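## Task

The left gripper starts out holding a hanger. Put that hanger on the rail so it hangs from its hook. Every other hanger that was on the rail must still be on it at the end. The rack is loose: do not shift it, and if it leans more than a little the scene fails immediately. The hanger must stay on the rail by itself, not because the robot is propping it. Open the gripper and pull the arm away at the end.

## Robot and tools

Robot: two 6-joint arms, left_arm and right_arm, each with a two-finger parallel gripper and a wrist camera. The names are just labels; left_arm sits on the +y side. Bases in the scene frame: left_arm at (+0.049, +0.308, 0) m, quat_wxyz (+0.995, 0, 0, +0.098); right_arm at (+0.019, -0.330, 0) m, quat_wxyz (+0.998, 0, 0, +0.058). Joint ranges (rad), base to gripper: waist -2.618 to 3.054, shoulder 0.000 to 3.142, elbow 0.000 to 3.142, wrist pitch -1.571 to 1.571, wrist yaw -1.571 to 1.571, wrist roll -2.094 to 2.094. Elbows stop slightly before full extension.

Frames: the scene frame has its origin on the tabletop midway between the arms, +x outward over the table, +z up. Each gripper has its own axes: fingers point along its +z, and they close and open along its y. The reported hand point (end_effector_position) lies between the pads, about 1 cm short of the fingertips; it can be a little wrong, more so at long reach.

Rows: every motion command is one row of 14 numbers, each in [-1, 1], covering both arms even if one stays still: left_arm dx, dy, dz, rx, ry, rz, opening, then right_arm in the same order. dx..rz are an offset in that gripper's own axes, measured from its pose at the start of the action (not from the previous row); 1.0 equals 0.6 m or 180 degrees, and rx, ry, rz form a single rotation vector. Opening is absolute, not an offset: +1 is fully open (0.094 m), -1 is shut. Optionally 12 more numbers in 0 to 1 can follow: a per-joint gain scale, six for left_arm then six for right_arm, in Joint positions order; it persists until changed.

execute_actions(actions): a list of actions; each action is a table of up to 15 rows, one per 1/30 s step, and a short table repeats its final row for the remaining steps. The first action of a call starts from the last pose a result reported. An empty list only returns state and images.

move(target, speed, blocking): target is one 14-number row, offsets from the pose in the latest result that shows one. Each gripper travels a straight line toward its target; both arms finish together in 0.5 to 10 s, and are cut off at 10 s. speed is m/s, 0.002 to 0.5, default 0.25; turn rate is capped at twice that in rad/s. Opening is sent when the move begins. No slowing for obstacles or the other arm; grippers lag and can overshoot speed, especially near full reach. blocking=false returns after 0.5 s while motion continues; until a result shows it ended, further rows and moves are refused, so use wait or stop.

wait(seconds): 0 to 10; arms keep their last command; returns early if a running move finishes. stop(): brakes a running move (needs room; fingers keep going). zoom_image(camera, region): region [x0, y0, x1, y1] in pixels of that camera's latest image, at most 504 by 504, origin top-left; cameras are cam_head_left, cam_head_right, cam_high, cam_low, cam_left_wrist, cam_right_wrist, all 504x504. read_manual(section): only licence text. finished_scene(scene): ends the given scene number after the last command is held; irreversible.

Controller limits: each step, the commanded pose is clamped to within 70 mm and 16 degrees of the measured one; position wins over orientation if both cannot be met. After an action an arm only reaches its last clamped pose, so large offsets need follow-up actions. Arms tend to settle a centimetre or more low, and repeated zero offsets let them sag. To hold an arm in place, send the offset back to the desired pose in the first call of a reply and zeros afterwards, aiming higher if it still droops, while always sending the opening it should keep.

Results: a state line per arm with position (m) and quat_wxyz in the scene frame; Hand target lines show where the controller is now driving each gripper; step readings list positions at some steps, with HELD marking steps an arm was held back. grip_measured is finger opening on the command scale; the last Joint positions number is the opening in metres. Readings may be off by about 1 mm. To keep hold, command about 0.03 below grip_measured (less for a lighter grip). A pose unreachable line means the clearance check altered or blocked that arm's command. A move adds a move: line with its ending (done, off_target, moving, held, fault) and limits (paced = pose clipped; held = some steps blocked, after which the arm may jump faster), plus each gripper's distance from its target. FAULT lines mean an arm stopped. MOTOR HOT warns from 75 °C; at 90 °C that arm halts 10 s; at 100 °C it goes limp and drops. Holding loads heats motors. Joint torques have offsets and noise.

Camera calibration (intrinsics, distortion, world-to-camera transforms) is supplied per camera and may be slightly off.

Avoid: bumping or tilting the rack, knocking other hangers off the rail, pushing anything off the table, arms striking each other, fast or deep contacts (harder hits), dropping the hanger. Occasionally an outside nudge disturbs a loose object. Finish by opening the gripper so the hanger hangs freely, then back the arm away.

Each tool is called after "Call:" as name(argument=value, ...), one argument or row to a line, values as JSON.

## Session

Call:
execute_actions(
  actions=[],
)

Scene clock: 0.00 s.
left_arm: end_effector_position=(+0.3270, -0.0713, +0.3892) grip_measured=-0.847 end_effector_quat_wxyz=(+0.527, +0.198, +0.814, -0.143) | right_arm: end_effector_position=(+0.4011, -0.2789, +0.4067) grip_measured=+1.000 end_effector_quat_wxyz=(+0.702, -0.049, +0.708, +0.050)
Joint positions: left_arm=[-1.347  1.657  1.882 -0.73  -0.584 -0.322  0.007] | right_arm=[ 0.007  1.064  1.061 -0.006 -0.016  0.002  0.094]
Joint velocities: left_arm=[-0.022 -0.002 -0.012 -0.022 -0.081  0.081  0.   ] | right_arm=[-0.022  0.007 -0.007  0.007  0.037  0.037  0.   ]
Joint torques (N m, as the arm reports them, + toward a larger angle): no reading
Hand target (left_arm): +0.326, -0.068, +0.403; +0.538, +0.188, +0.807, -0.153
Hand target (right_arm): +0.398, -0.279, +0.414; +0.709, -0.048, +0.702, +0.051
Joint stiffness scale: left_arm=[1. 1. 1. 1. 1. 1.] | right_arm=[1. 1. 1. 1. 1. 1.]

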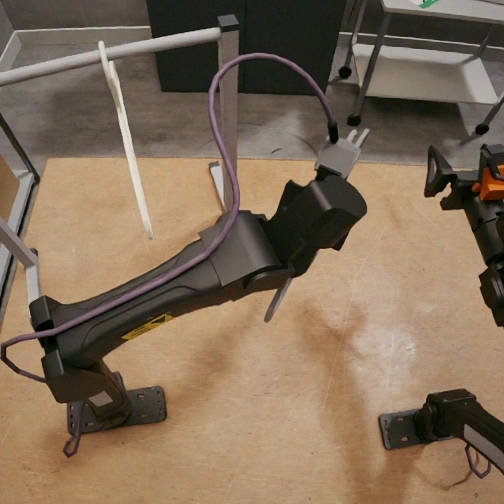

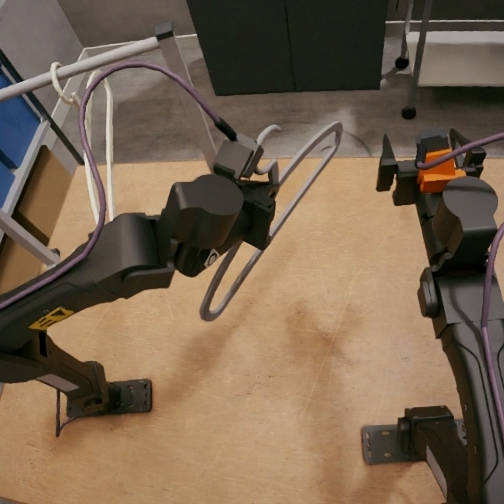

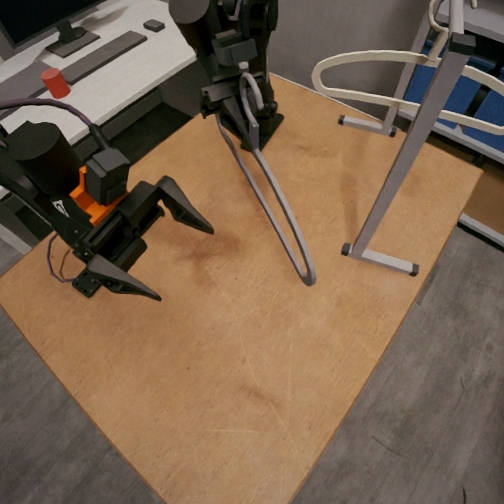

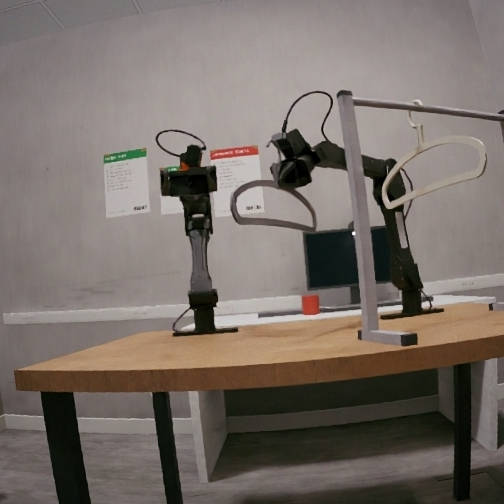

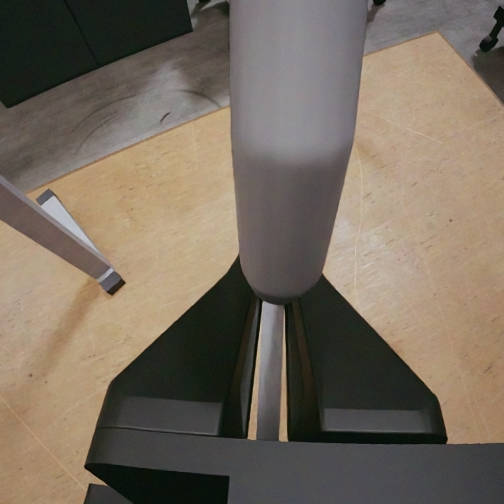

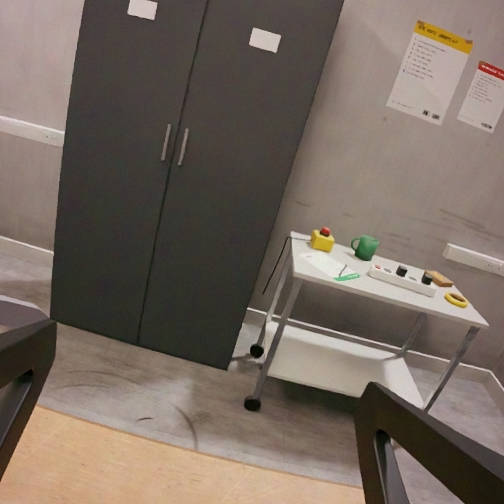

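Call:
zoom_image(
  camera="cam_low",
  region=[210,80,450,240],
)

Call:
zoom_image(
  camera="cam_high",
  region=[170,0,350,180],
)

Call:
zoom_image(
  camera="cam_head_right",
  region=[180,80,360,260],
)

Region (210, 80, 450, 240) of cam_low's 504x504 image, scaled by 2.100, with more detail than that image has.

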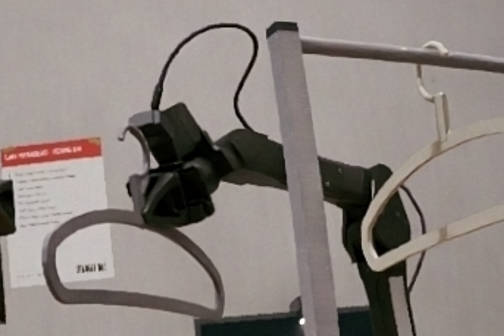

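Region (170, 0, 350, 180) of cam_high's 504x504 image, scaled by 2.800, with more detail than that image has.

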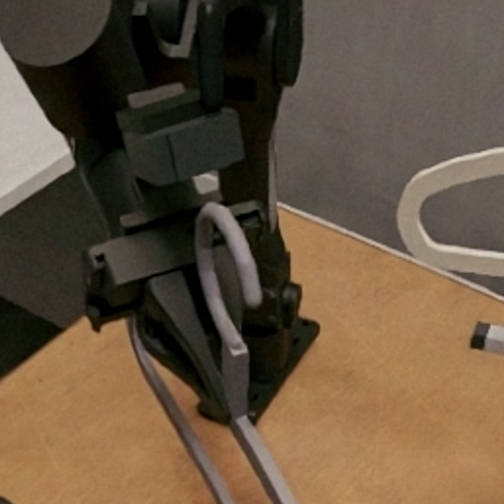

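Region (180, 80, 360, 260) of cam_head_right's 504x504 image, scaled by 2.800, with more detail than that image has.

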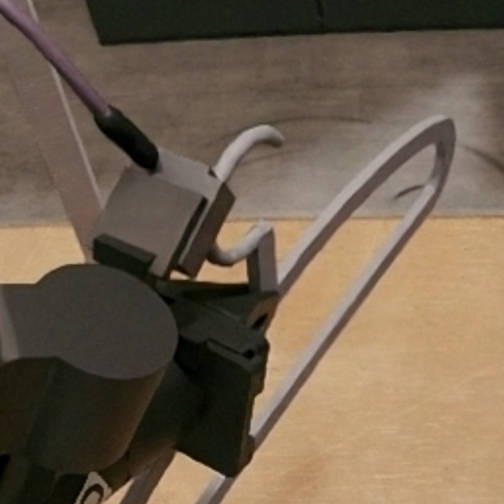

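Call:
move(
  target=[0.047,0.285,-0.245,-0.198,-0.005,-0.087,-1,0,0,0,0,0,0,1],
  speed=0.15,
)

Scene clock: 44.43 s.
left_arm: end_effector_position=(+0.2817, +0.1396, +0.4101) grip_measured=-0.871 end_effector_quat_wxyz=(+0.541, -0.061, +0.838, +0.024) | right_arm: end_effector_position=(+0.4011, -0.2789, +0.4067) grip_measured=+1.000 end_effector_quat_wxyz=(+0.702, -0.049, +0.708, +0.050)
Joint positions: left_arm=[-1.406  1.411  1.891 -1.56  -1.084 -1.054  0.006] | right_arm=[ 0.007  1.064  1.061 -0.006 -0.016  0.002  0.094]
Joint velocities: left_arm=[-0.007 -0.007 -0.027 -0.007 -0.007 -0.051 -0.002] | right_arm=[-0.002 -0.007 -0.007 -0.007  0.007 -0.037  0.   ]
Joint torques (N m, as the arm reports them, + toward a larger angle): left_arm=[-0.14 -5.25  6.37  0.75 -0.98 -0.1 ] | right_arm=[-0.05 -2.71  8.33  1.95  0.01 -0.02]
Hand target (left_arm): +0.281, +0.149, +0.420; +0.556, -0.073, +0.828, +0.023
Hand target (right_arm): +0.401, -0.279, +0.407; +0.702, -0.049, +0.708, +0.050
Off the commanded pose (left_arm): 0.013 m, 3 deg.
Off the commanded pose (right_arm): 0.000 m, 0 deg.
Joint stiffness scale: left_arm=[1. 1. 1. 1. 1. 1.] | right_arm=[1. 1. 1. 1. 1. 1.]
joint sent to its limit (left arm) — the command would take joint 4 (wrist pitch) past its lower limit, so that joint was sent only as far as its limit.
move: off_target (left_arm)
camera_calibration (this result's frames):
cam_left_wrist: T_world_to_cam=[[0.183434, -0.983022, 0.00452428, 0.0870661], [-0.922441, -0.173717, -0.344856, 0.429313], [0.339787, 0.059085, -0.938645, 0.40252], [0, 0, 0, 1]] pos_world=[0.243274, 0.136384, 0.525481]

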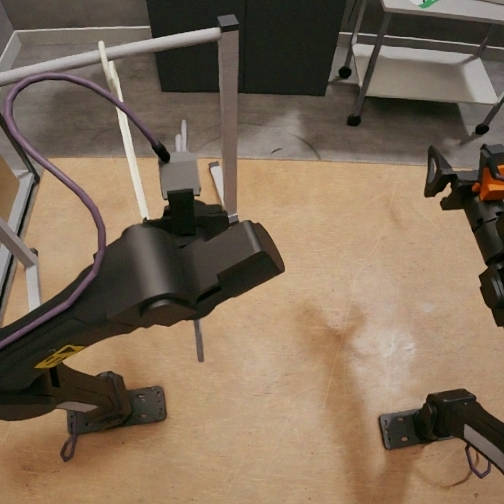

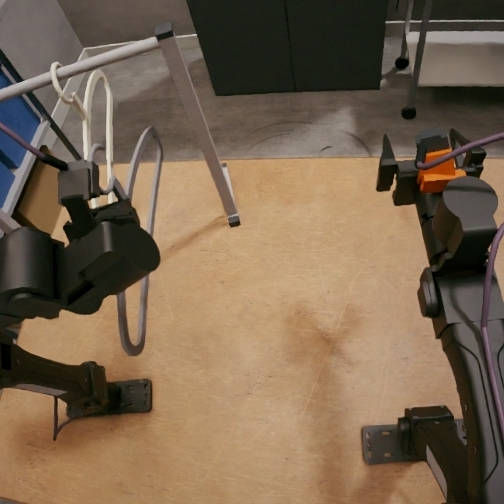

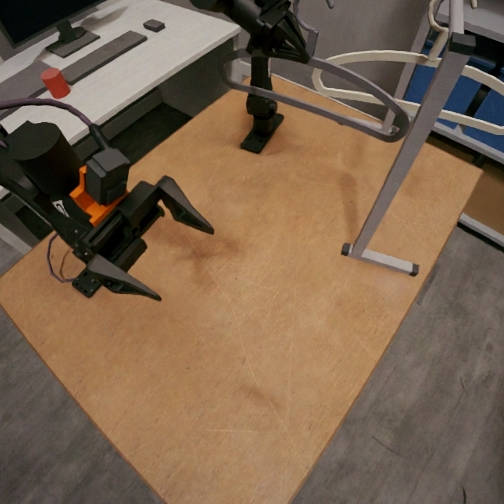

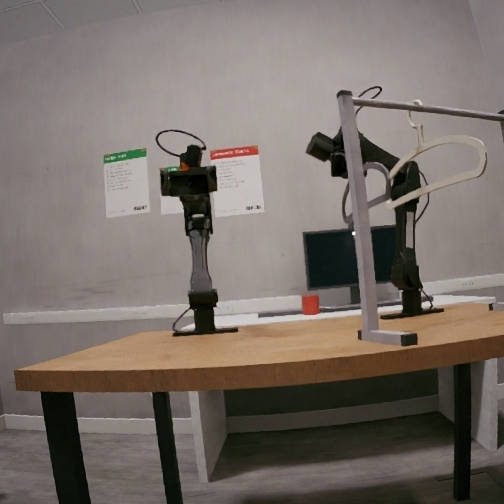

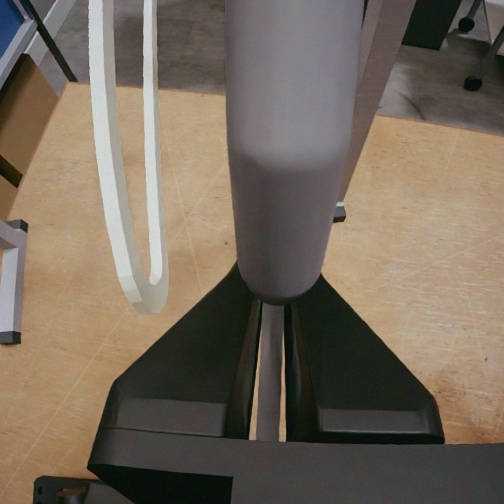

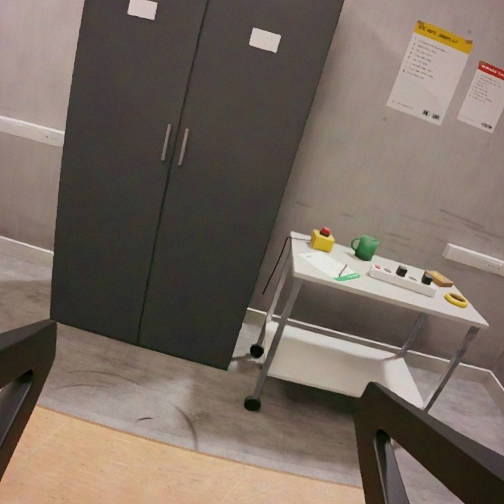

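Call:
move(
  target=[-0.165,0.005,0.132,0,0,0,-1,0,0,0,0,0,0,1],
  speed=0.1,
)

Call:
zoom_image(
  camera="cam_low",
  region=[290,60,450,200],
)

Call:
zoom_image(
  camera="cam_head_left",
  region=[80,0,280,200],
)

Scene clock: 55.70 s.
left_arm: end_effector_position=(+0.3906, +0.1527, +0.4562) grip_measured=-0.871 end_effector_quat_wxyz=(+0.532, -0.050, +0.845, +0.032) | right_arm: end_effector_position=(+0.4011, -0.2789, +0.4067) grip_measured=+1.000 end_effector_quat_wxyz=(+0.702, -0.049, +0.708, +0.050)
Joint positions: left_arm=[-0.964  1.625  2.258 -1.281 -0.774 -0.485  0.006] | right_arm=[ 0.007  1.064  1.061 -0.006 -0.016  0.002  0.094]
Joint velocities: left_arm=[ 0.002 -0.007  0.012  0.022  0.051  0.066  0.   ] | right_arm=[ 0.002 -0.017 -0.012  0.007  0.051  0.037  0.   ]
Joint torques (N m, as the arm reports them, + toward a larger angle): left_arm=[ 0.77 -5.26  9.02  1.48 -0.39  0.09] | right_arm=[-0.09 -2.68  8.29  1.97 -0.01 -0.03]
Hand target (left_arm): +0.392, +0.157, +0.469; +0.545, -0.059, +0.836, +0.026
Hand target (right_arm): +0.401, -0.279, +0.407; +0.702, -0.049, +0.708, +0.050
Off the commanded pose (left_arm): 0.013 m, 2 deg.
Off the commanded pose (right_arm): 0.000 m, 0 deg.
Joint stiffness scale: left_arm=[1. 1. 1. 1. 1. 1.] | right_arm=[1. 1. 1. 1. 1. 1.]
move: off_target (left_arm)
camera_calibration (this result's frames):
cam_left_wrist: T_world_to_cam=[[0.173553, -0.984565, -0.0226175, 0.0962294], [-0.932135, -0.156813, -0.326394, 0.540663], [0.31781, 0.0777293, -0.944963, 0.416627], [0, 0, 0, 1]] pos_world=[0.354862, 0.147143, 0.572343]

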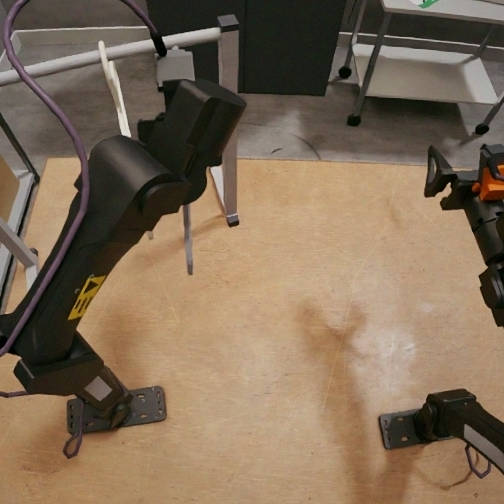

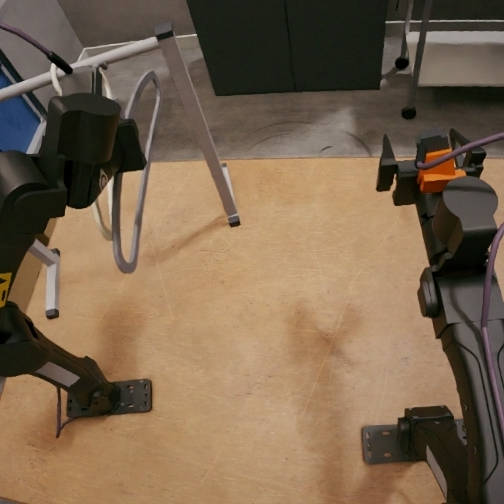

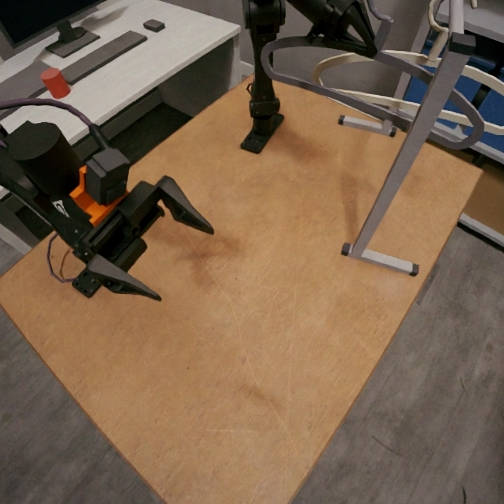

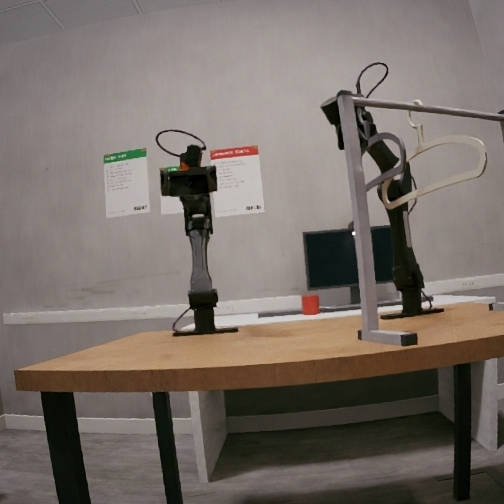

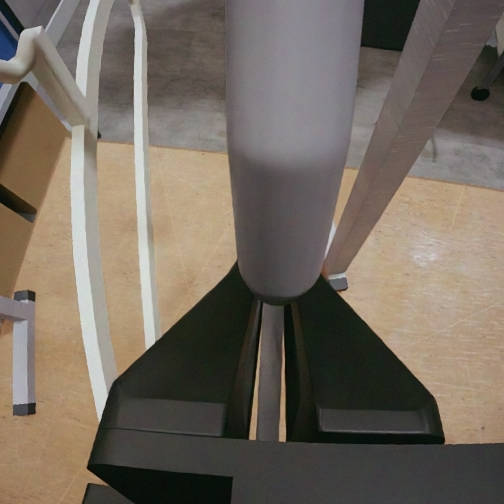

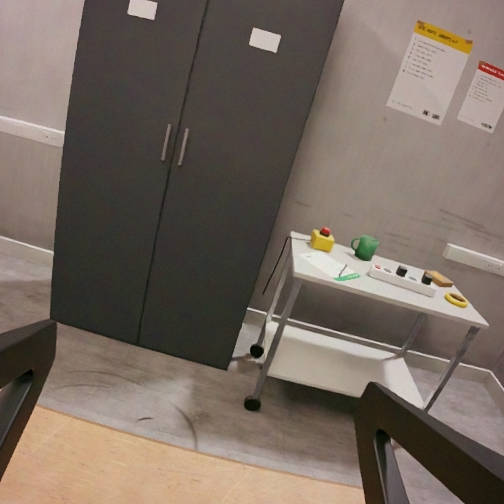

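Region (290, 60, 450, 200) of cam_low's 504x504 image, scaled by 3.150, with more detail than that image has; it fills the top 441 rows of this view, and the rest is white.

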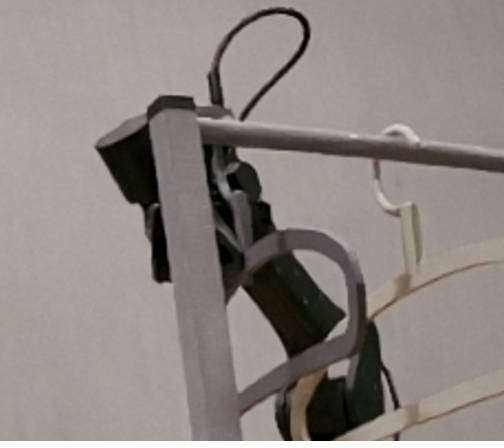

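Region (80, 0, 280, 200) of cam_head_left's 504x504 image, scaled by 2.520, with more detail than that image has.

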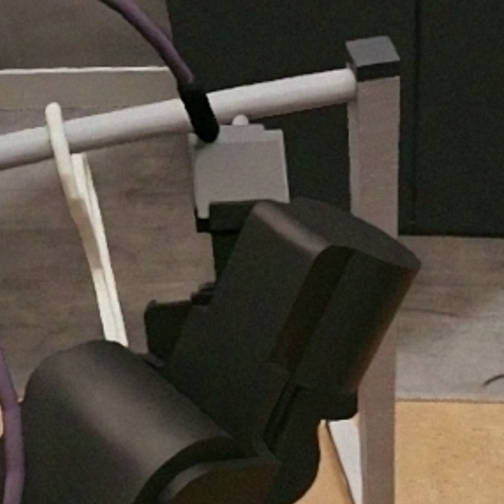

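Call:
move(
  target=[-0.112,0.005,0.112,0,0,0,-1,0,0,0,0,0,0,1],
  speed=0.04,
)

Call:
zoom_image(
  camera="cam_low",
  region=[290,60,450,200],
)

Call:
zoom_image(
  camera="cam_high",
  region=[340,0,500,120],
)

Scene clock: 67.43 s.
left_arm: end_effector_position=(+0.4717, +0.1601, +0.4623) grip_measured=-0.871 end_effector_quat_wxyz=(+0.524, -0.023, +0.850, +0.039) | right_arm: end_effector_position=(+0.4011, -0.2789, +0.4067) grip_measured=+1.000 end_effector_quat_wxyz=(+0.702, -0.049, +0.708, +0.050)
Joint positions: left_arm=[-0.755  2.008  2.842 -1.399 -0.579 -0.286  0.006] | right_arm=[ 0.007  1.064  1.061 -0.006 -0.016  0.002  0.094]
Joint velocities: left_arm=[ 0.002  0.002 -0.002 -0.037 -0.022 -0.022  0.   ] | right_arm=[-0.027 -0.007 -0.002 -0.007  0.007  0.051  0.   ]
Joint torques (N m, as the arm reports them, + toward a larger angle): left_arm=[ 1.21 -8.24  8.06  2.17 -0.35  0.09] | right_arm=[ 0.03 -2.68  8.35  1.96  0.   -0.02]
Hand target (left_arm): +0.476, +0.167, +0.486; +0.560, -0.043, +0.827, +0.026
Hand target (right_arm): +0.401, -0.279, +0.407; +0.702, -0.049, +0.708, +0.050
Off the commanded pose (left_arm): 0.027 m, 3 deg.
Off the commanded pose (right_arm): 0.000 m, 0 deg.
Joint stiffness scale: left_arm=[1. 1. 1. 1. 1. 1.] | right_arm=[1. 1. 1. 1. 1. 1.]
elbow stopped short (left arm): the move would have taken joint 3 (elbow) straighter than the controller allows; a more bent joint 3 avoids this.
move: off_target (left_arm)
camera_calibration (this result's frames):
cam_left_wrist: T_world_to_cam=[[0.134276, -0.988823, -0.0648075, 0.128271], [-0.944333, -0.107864, -0.310806, 0.610121], [0.300341, 0.102934, -0.948261, 0.401763], [0, 0, 0, 1]] pos_world=[0.438268, 0.151293, 0.578918]

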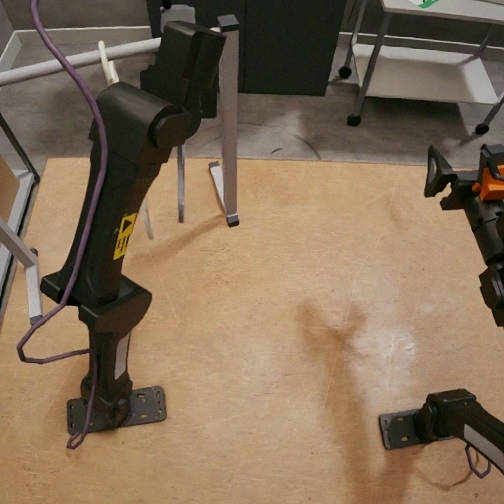

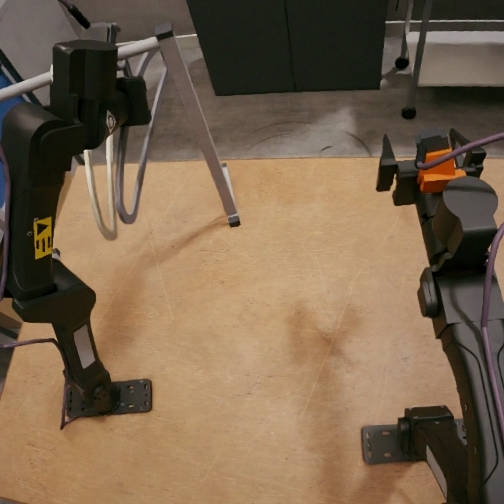

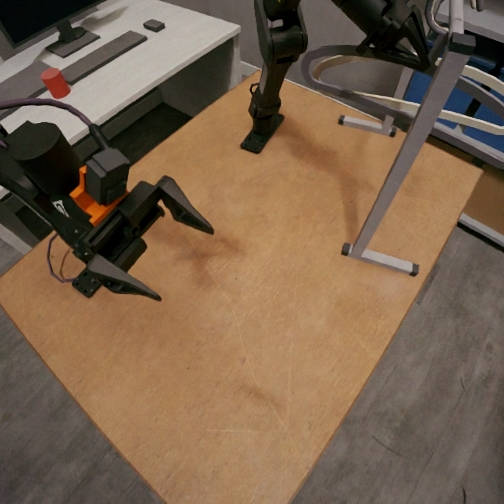

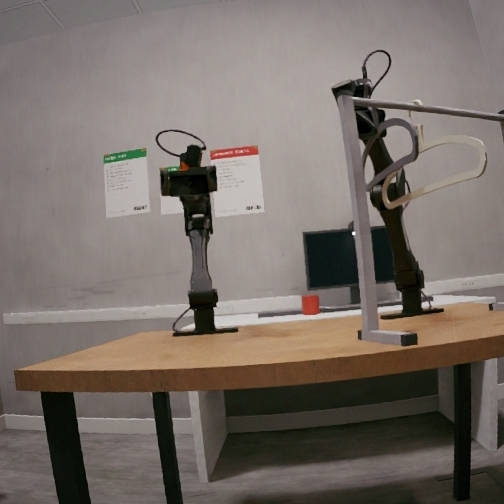

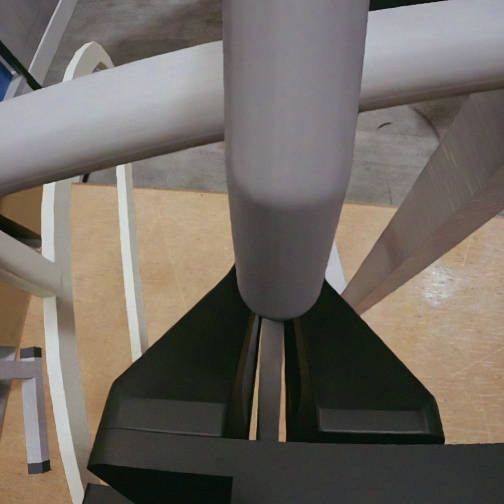

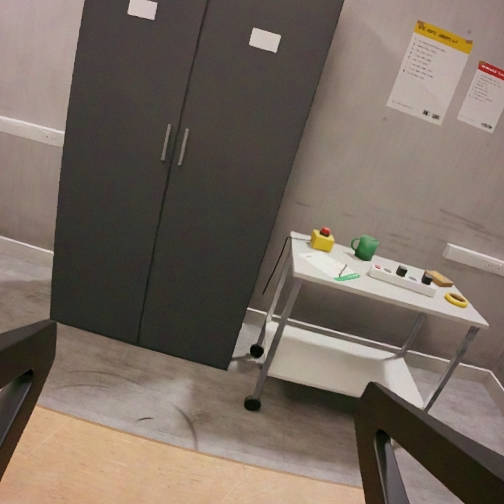

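Region (290, 60, 450, 200) of cam_low's 504x504 image, scaled by 3.150, with more detail than that image has; it fills the top 441 rows of this view, and the rest is white.

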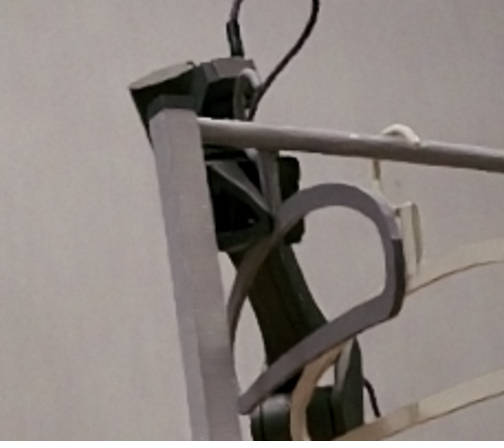

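Region (340, 0, 500, 120) of cam_high's 504x504 image, scaled by 3.150, with more detail than that image has; it fills the top 378 rows of this view, and the rest is white.

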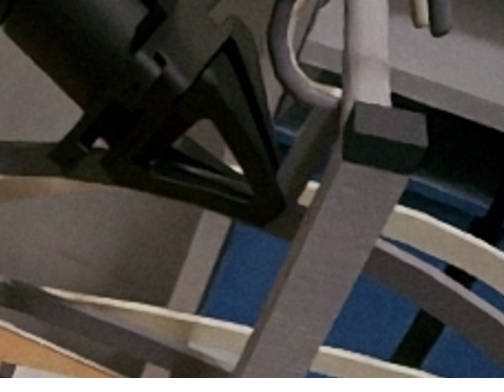

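Call:
move(
  target=[0.05,0,0.05,0,0,0,-1,0,0,0,0,0,0,1],
  speed=0.03,
)

Call:
zoom_image(
  camera="cam_low",
  region=[290,60,450,200],
)

Call:
zoom_image(
  camera="cam_high",
  region=[340,0,500,120],
)

Scene clock: 75.53 s.
left_arm: end_effector_position=(+0.4887, +0.1543, +0.4232) grip_measured=-0.871 end_effector_quat_wxyz=(+0.528, -0.022, +0.848, +0.034) | right_arm: end_effector_position=(+0.4011, -0.2789, +0.4067) grip_measured=+1.000 end_effector_quat_wxyz=(+0.702, -0.049, +0.708, +0.050)
Joint positions: left_arm=[-0.739  1.772  2.223 -0.997 -0.56  -0.273  0.006] | right_arm=[ 0.007  1.064  1.061 -0.006 -0.016  0.002  0.094]
Joint velocities: left_arm=[-0.012 -0.012 -0.027  0.066  0.007  0.022  0.   ] | right_arm=[ 0.007 -0.012 -0.007 -0.037  0.037 -0.037  0.   ]
Joint torques (N m, as the arm reports them, + toward a larger angle): left_arm=[ 1.17 -9.54  5.3   1.39 -0.13  0.06] | right_arm=[-0.01 -2.7   8.38  1.98  0.   -0.02]
Hand target (left_arm): +0.485, +0.163, +0.423; +0.524, -0.023, +0.850, +0.039
Hand target (right_arm): +0.401, -0.279, +0.407; +0.702, -0.049, +0.708, +0.050
Off the commanded pose (left_arm): 0.009 m, 1 deg.
Off the commanded pose (right_arm): 0.000 m, 0 deg.
Joint stiffness scale: left_arm=[1. 1. 1. 1. 1. 1.] | right_arm=[1. 1. 1. 1. 1. 1.]
move: done
camera_calibration (this result's frames):
cam_left_wrist: T_world_to_cam=[[0.12837, -0.990101, -0.0567554, 0.117416], [-0.942104, -0.103871, -0.318829, 0.615092], [0.309777, 0.0943977, -0.946112, 0.355995], [0, 0, 0, 1]] pos_world=[0.454129, 0.146539, 0.539584]

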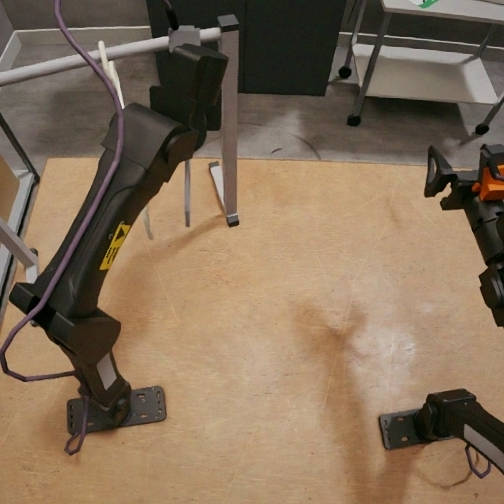

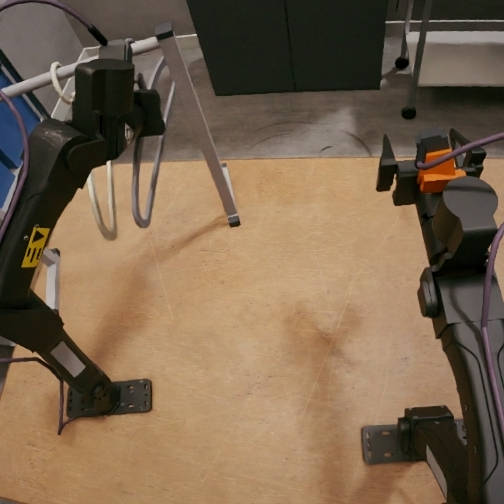

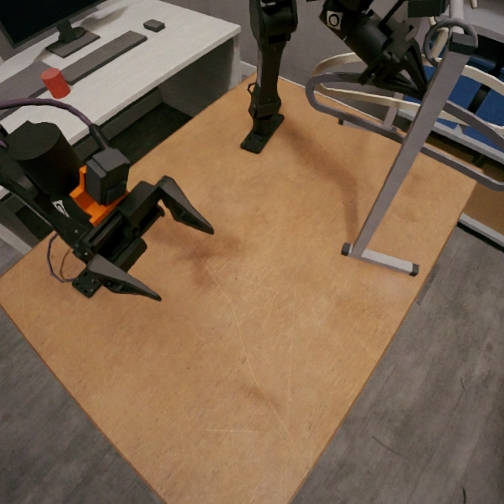

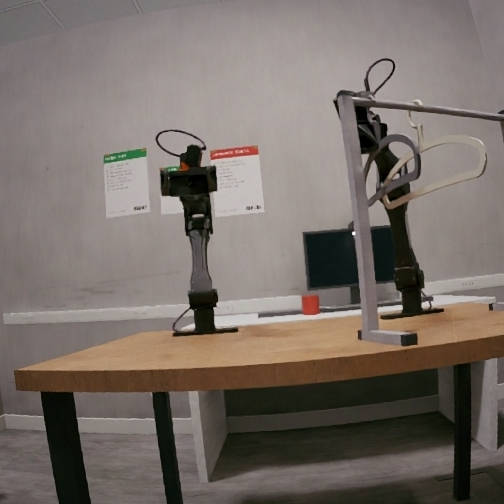

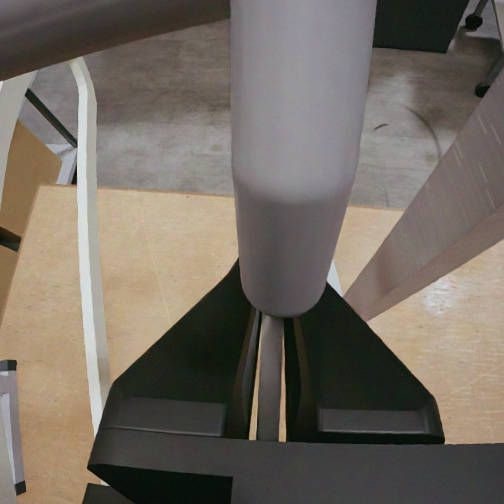

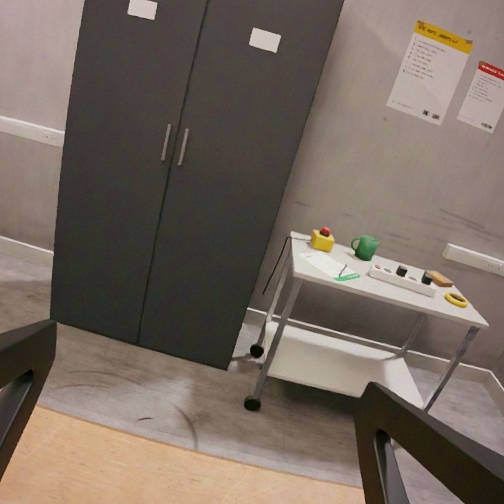

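Region (290, 60, 450, 200) of cam_low's 504x504 image, scaled by 3.150, with more detail than that image has; it fills the top 441 rows of this view, and the rest is white.

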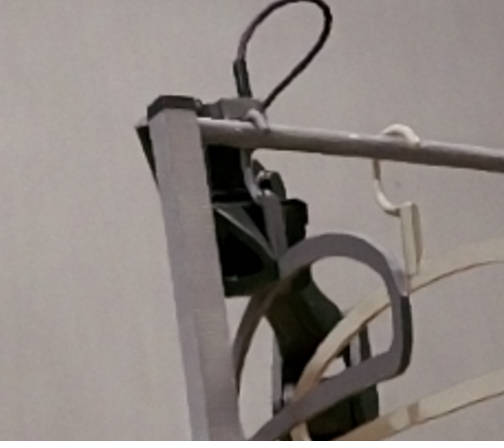

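Region (340, 0, 500, 120) of cam_high's 504x504 image, scaled by 3.150, with more detail than that image has; it fills the top 378 rows of this view, and the rest is white.

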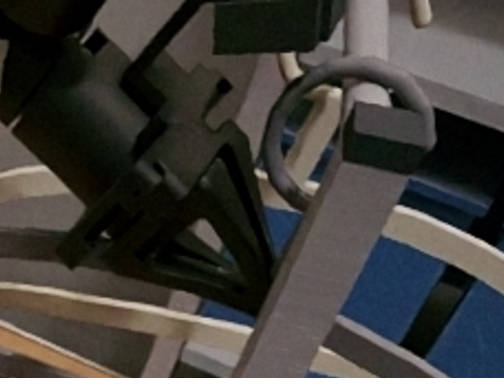

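Hooked. Release, then retreat along the finger axis.

Call:
move(
  target=[0,0,0,0,0,0,0,0,0,0,0,0,0,1],
)

Call:
move(
  target=[0.06,0,-0.25,0,0,0,0,0,0,0,0,0,0,1],
  speed=0.12,
)

Scene clock: 79.00 s.
left_arm: end_effector_position=(+0.4891, +0.1545, +0.4233) grip_measured=-0.003 end_effector_quat_wxyz=(+0.529, -0.023, +0.848, +0.034) | right_arm: end_effector_position=(+0.4011, -0.2789, +0.4067) grip_measured=+1.000 end_effector_quat_wxyz=(+0.702, -0.049, +0.708, +0.050)
Joint positions: left_arm=[-0.739  1.772  2.222 -0.994 -0.56  -0.273  0.047] | right_arm=[ 0.007  1.064  1.061 -0.006 -0.016  0.002  0.094]
Joint velocities: left_arm=[ 0.002  0.002  0.007  0.022  0.037 -0.007 -0.   ] | right_arm=[ 0.002 -0.007 -0.037 -0.007  0.051 -0.022  0.   ]
Joint torques (N m, as the arm reports them, + toward a larger angle): left_arm=[ 0.01 -7.83  7.01  1.49 -0.19  0.  ] | right_arm=[-0.03 -2.7   8.32  1.97 -0.03 -0.03]
Hand target (left_arm): +0.489, +0.154, +0.423; +0.528, -0.022, +0.848, +0.034
Hand target (right_arm): +0.401, -0.279, +0.407; +0.702, -0.049, +0.708, +0.050
Off the commanded pose (left_arm): 0.000 m, 0 deg.
Off the commanded pose (right_arm): 0.000 m, 0 deg.
Joint stiffness scale: left_arm=[1. 1. 1. 1. 1. 1.] | right_arm=[1. 1. 1. 1. 1. 1.]
move: done
camera_calibration (this result's frames):
cam_left_wrist: T_world_to_cam=[[0.129199, -0.990047, -0.055808, 0.116699], [-0.941606, -0.104841, -0.319978, 0.615923], [0.310942, 0.0938901, -0.94578, 0.35528], [0, 0, 0, 1]] pos_world=[0.454408, 0.146754, 0.539611]

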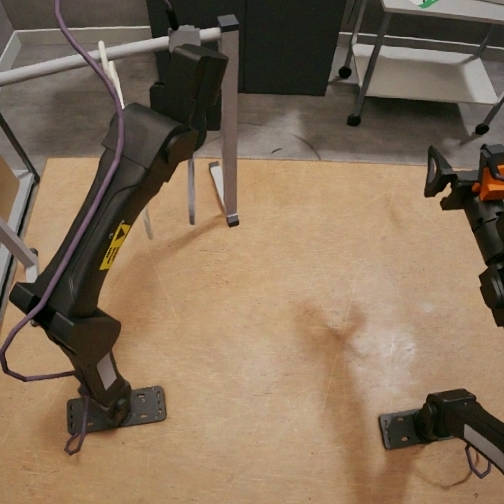

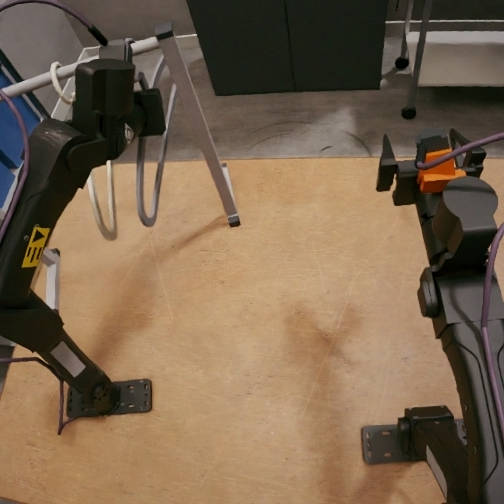

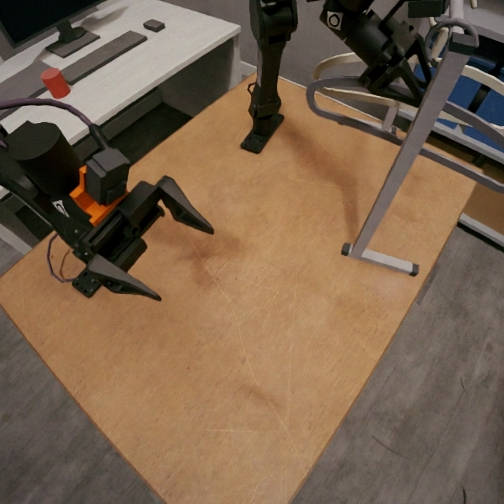

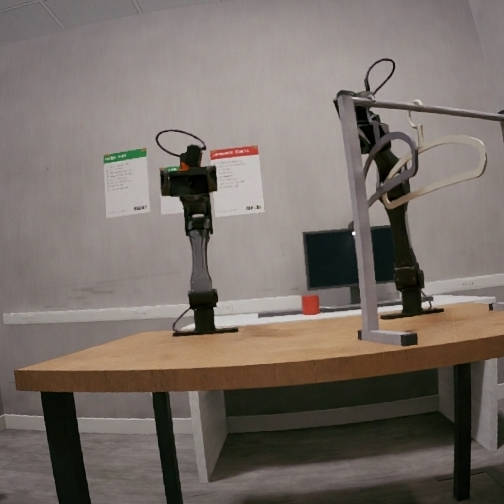

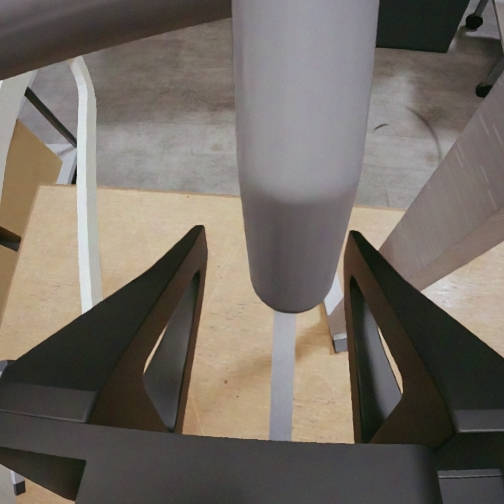

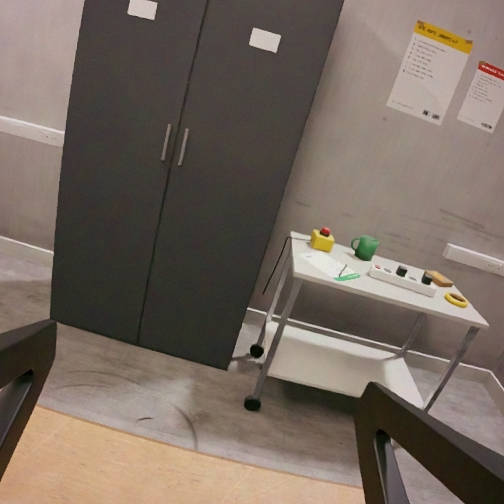

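Scene clock: 81.00 s.
left_arm: end_effector_position=(+0.3448, +0.1386, +0.4454) grip_measured=-0.003 end_effector_quat_wxyz=(+0.515, -0.013, +0.856, +0.039) | right_arm: end_effector_position=(+0.4011, -0.2789, +0.4067) grip_measured=+1.000 end_effector_quat_wxyz=(+0.702, -0.049, +0.708, +0.050)
Joint positions: left_arm=[-1.123  1.577  2.225 -1.435 -0.852 -0.587  0.047] | right_arm=[ 0.007  1.064  1.061 -0.006 -0.016  0.002  0.094]
Joint velocities: left_arm=[ 0.002  0.002  0.002 -0.007 -0.022  0.007 -0.002] | right_arm=[-0.012 -0.007  0.007 -0.022 -0.037 -0.007  0.   ]
Joint torques (N m, as the arm reports them, + toward a larger angle): left_arm=[-0.79 -5.52  8.4   1.13 -0.6  -0.08] | right_arm=[ 0.02 -2.62  8.41  1.95 -0.01 -0.02]
Hand target (left_arm): +0.340, +0.143, +0.457; +0.526, -0.024, +0.849, +0.031
Hand target (right_arm): +0.401, -0.279, +0.407; +0.702, -0.049, +0.708, +0.050
Off the commanded pose (left_arm): 0.013 m, 2 deg.
Off the commanded pose (right_arm): 0.000 m, 0 deg.
Joint stiffness scale: left_arm=[1. 1. 1. 1. 1. 1.] | right_arm=[1. 1. 1. 1. 1. 1.]
move: off_target (left_arm)
camera_calibration (this result's frames):
cam_left_wrist: T_world_to_cam=[[0.117608, -0.990116, -0.0764147, 0.134056], [-0.952522, -0.0907109, -0.290644, 0.474169], [0.280839, 0.106969, -0.953775, 0.434679], [0, 0, 0, 1]] pos_world=[0.313815, 0.129246, 0.562644]

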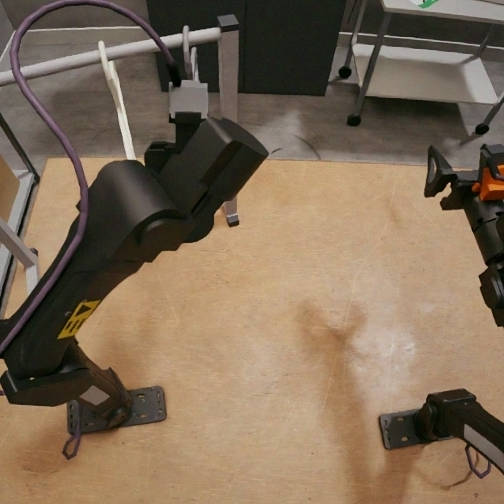

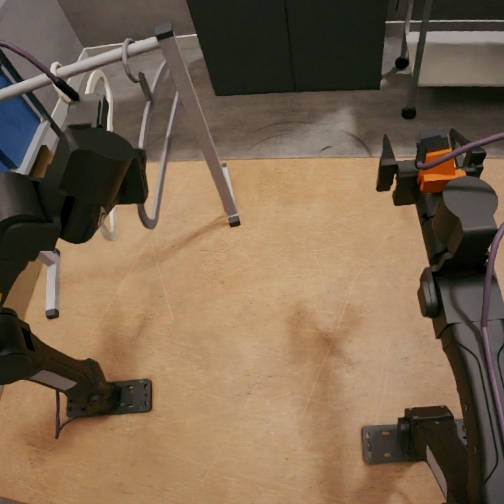

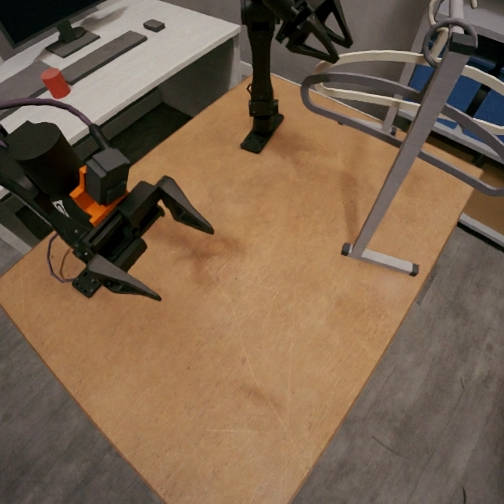

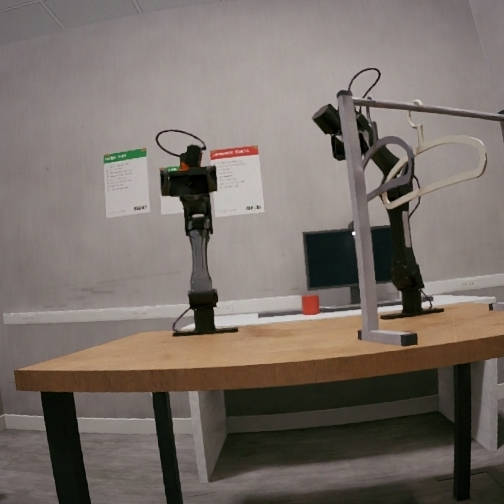

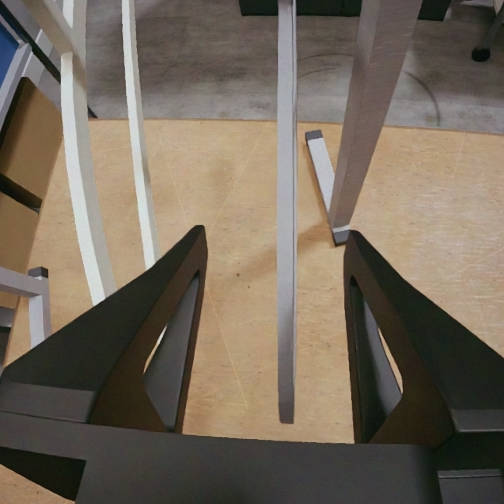

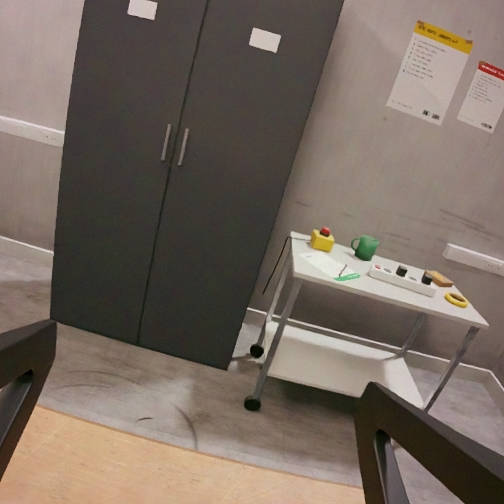

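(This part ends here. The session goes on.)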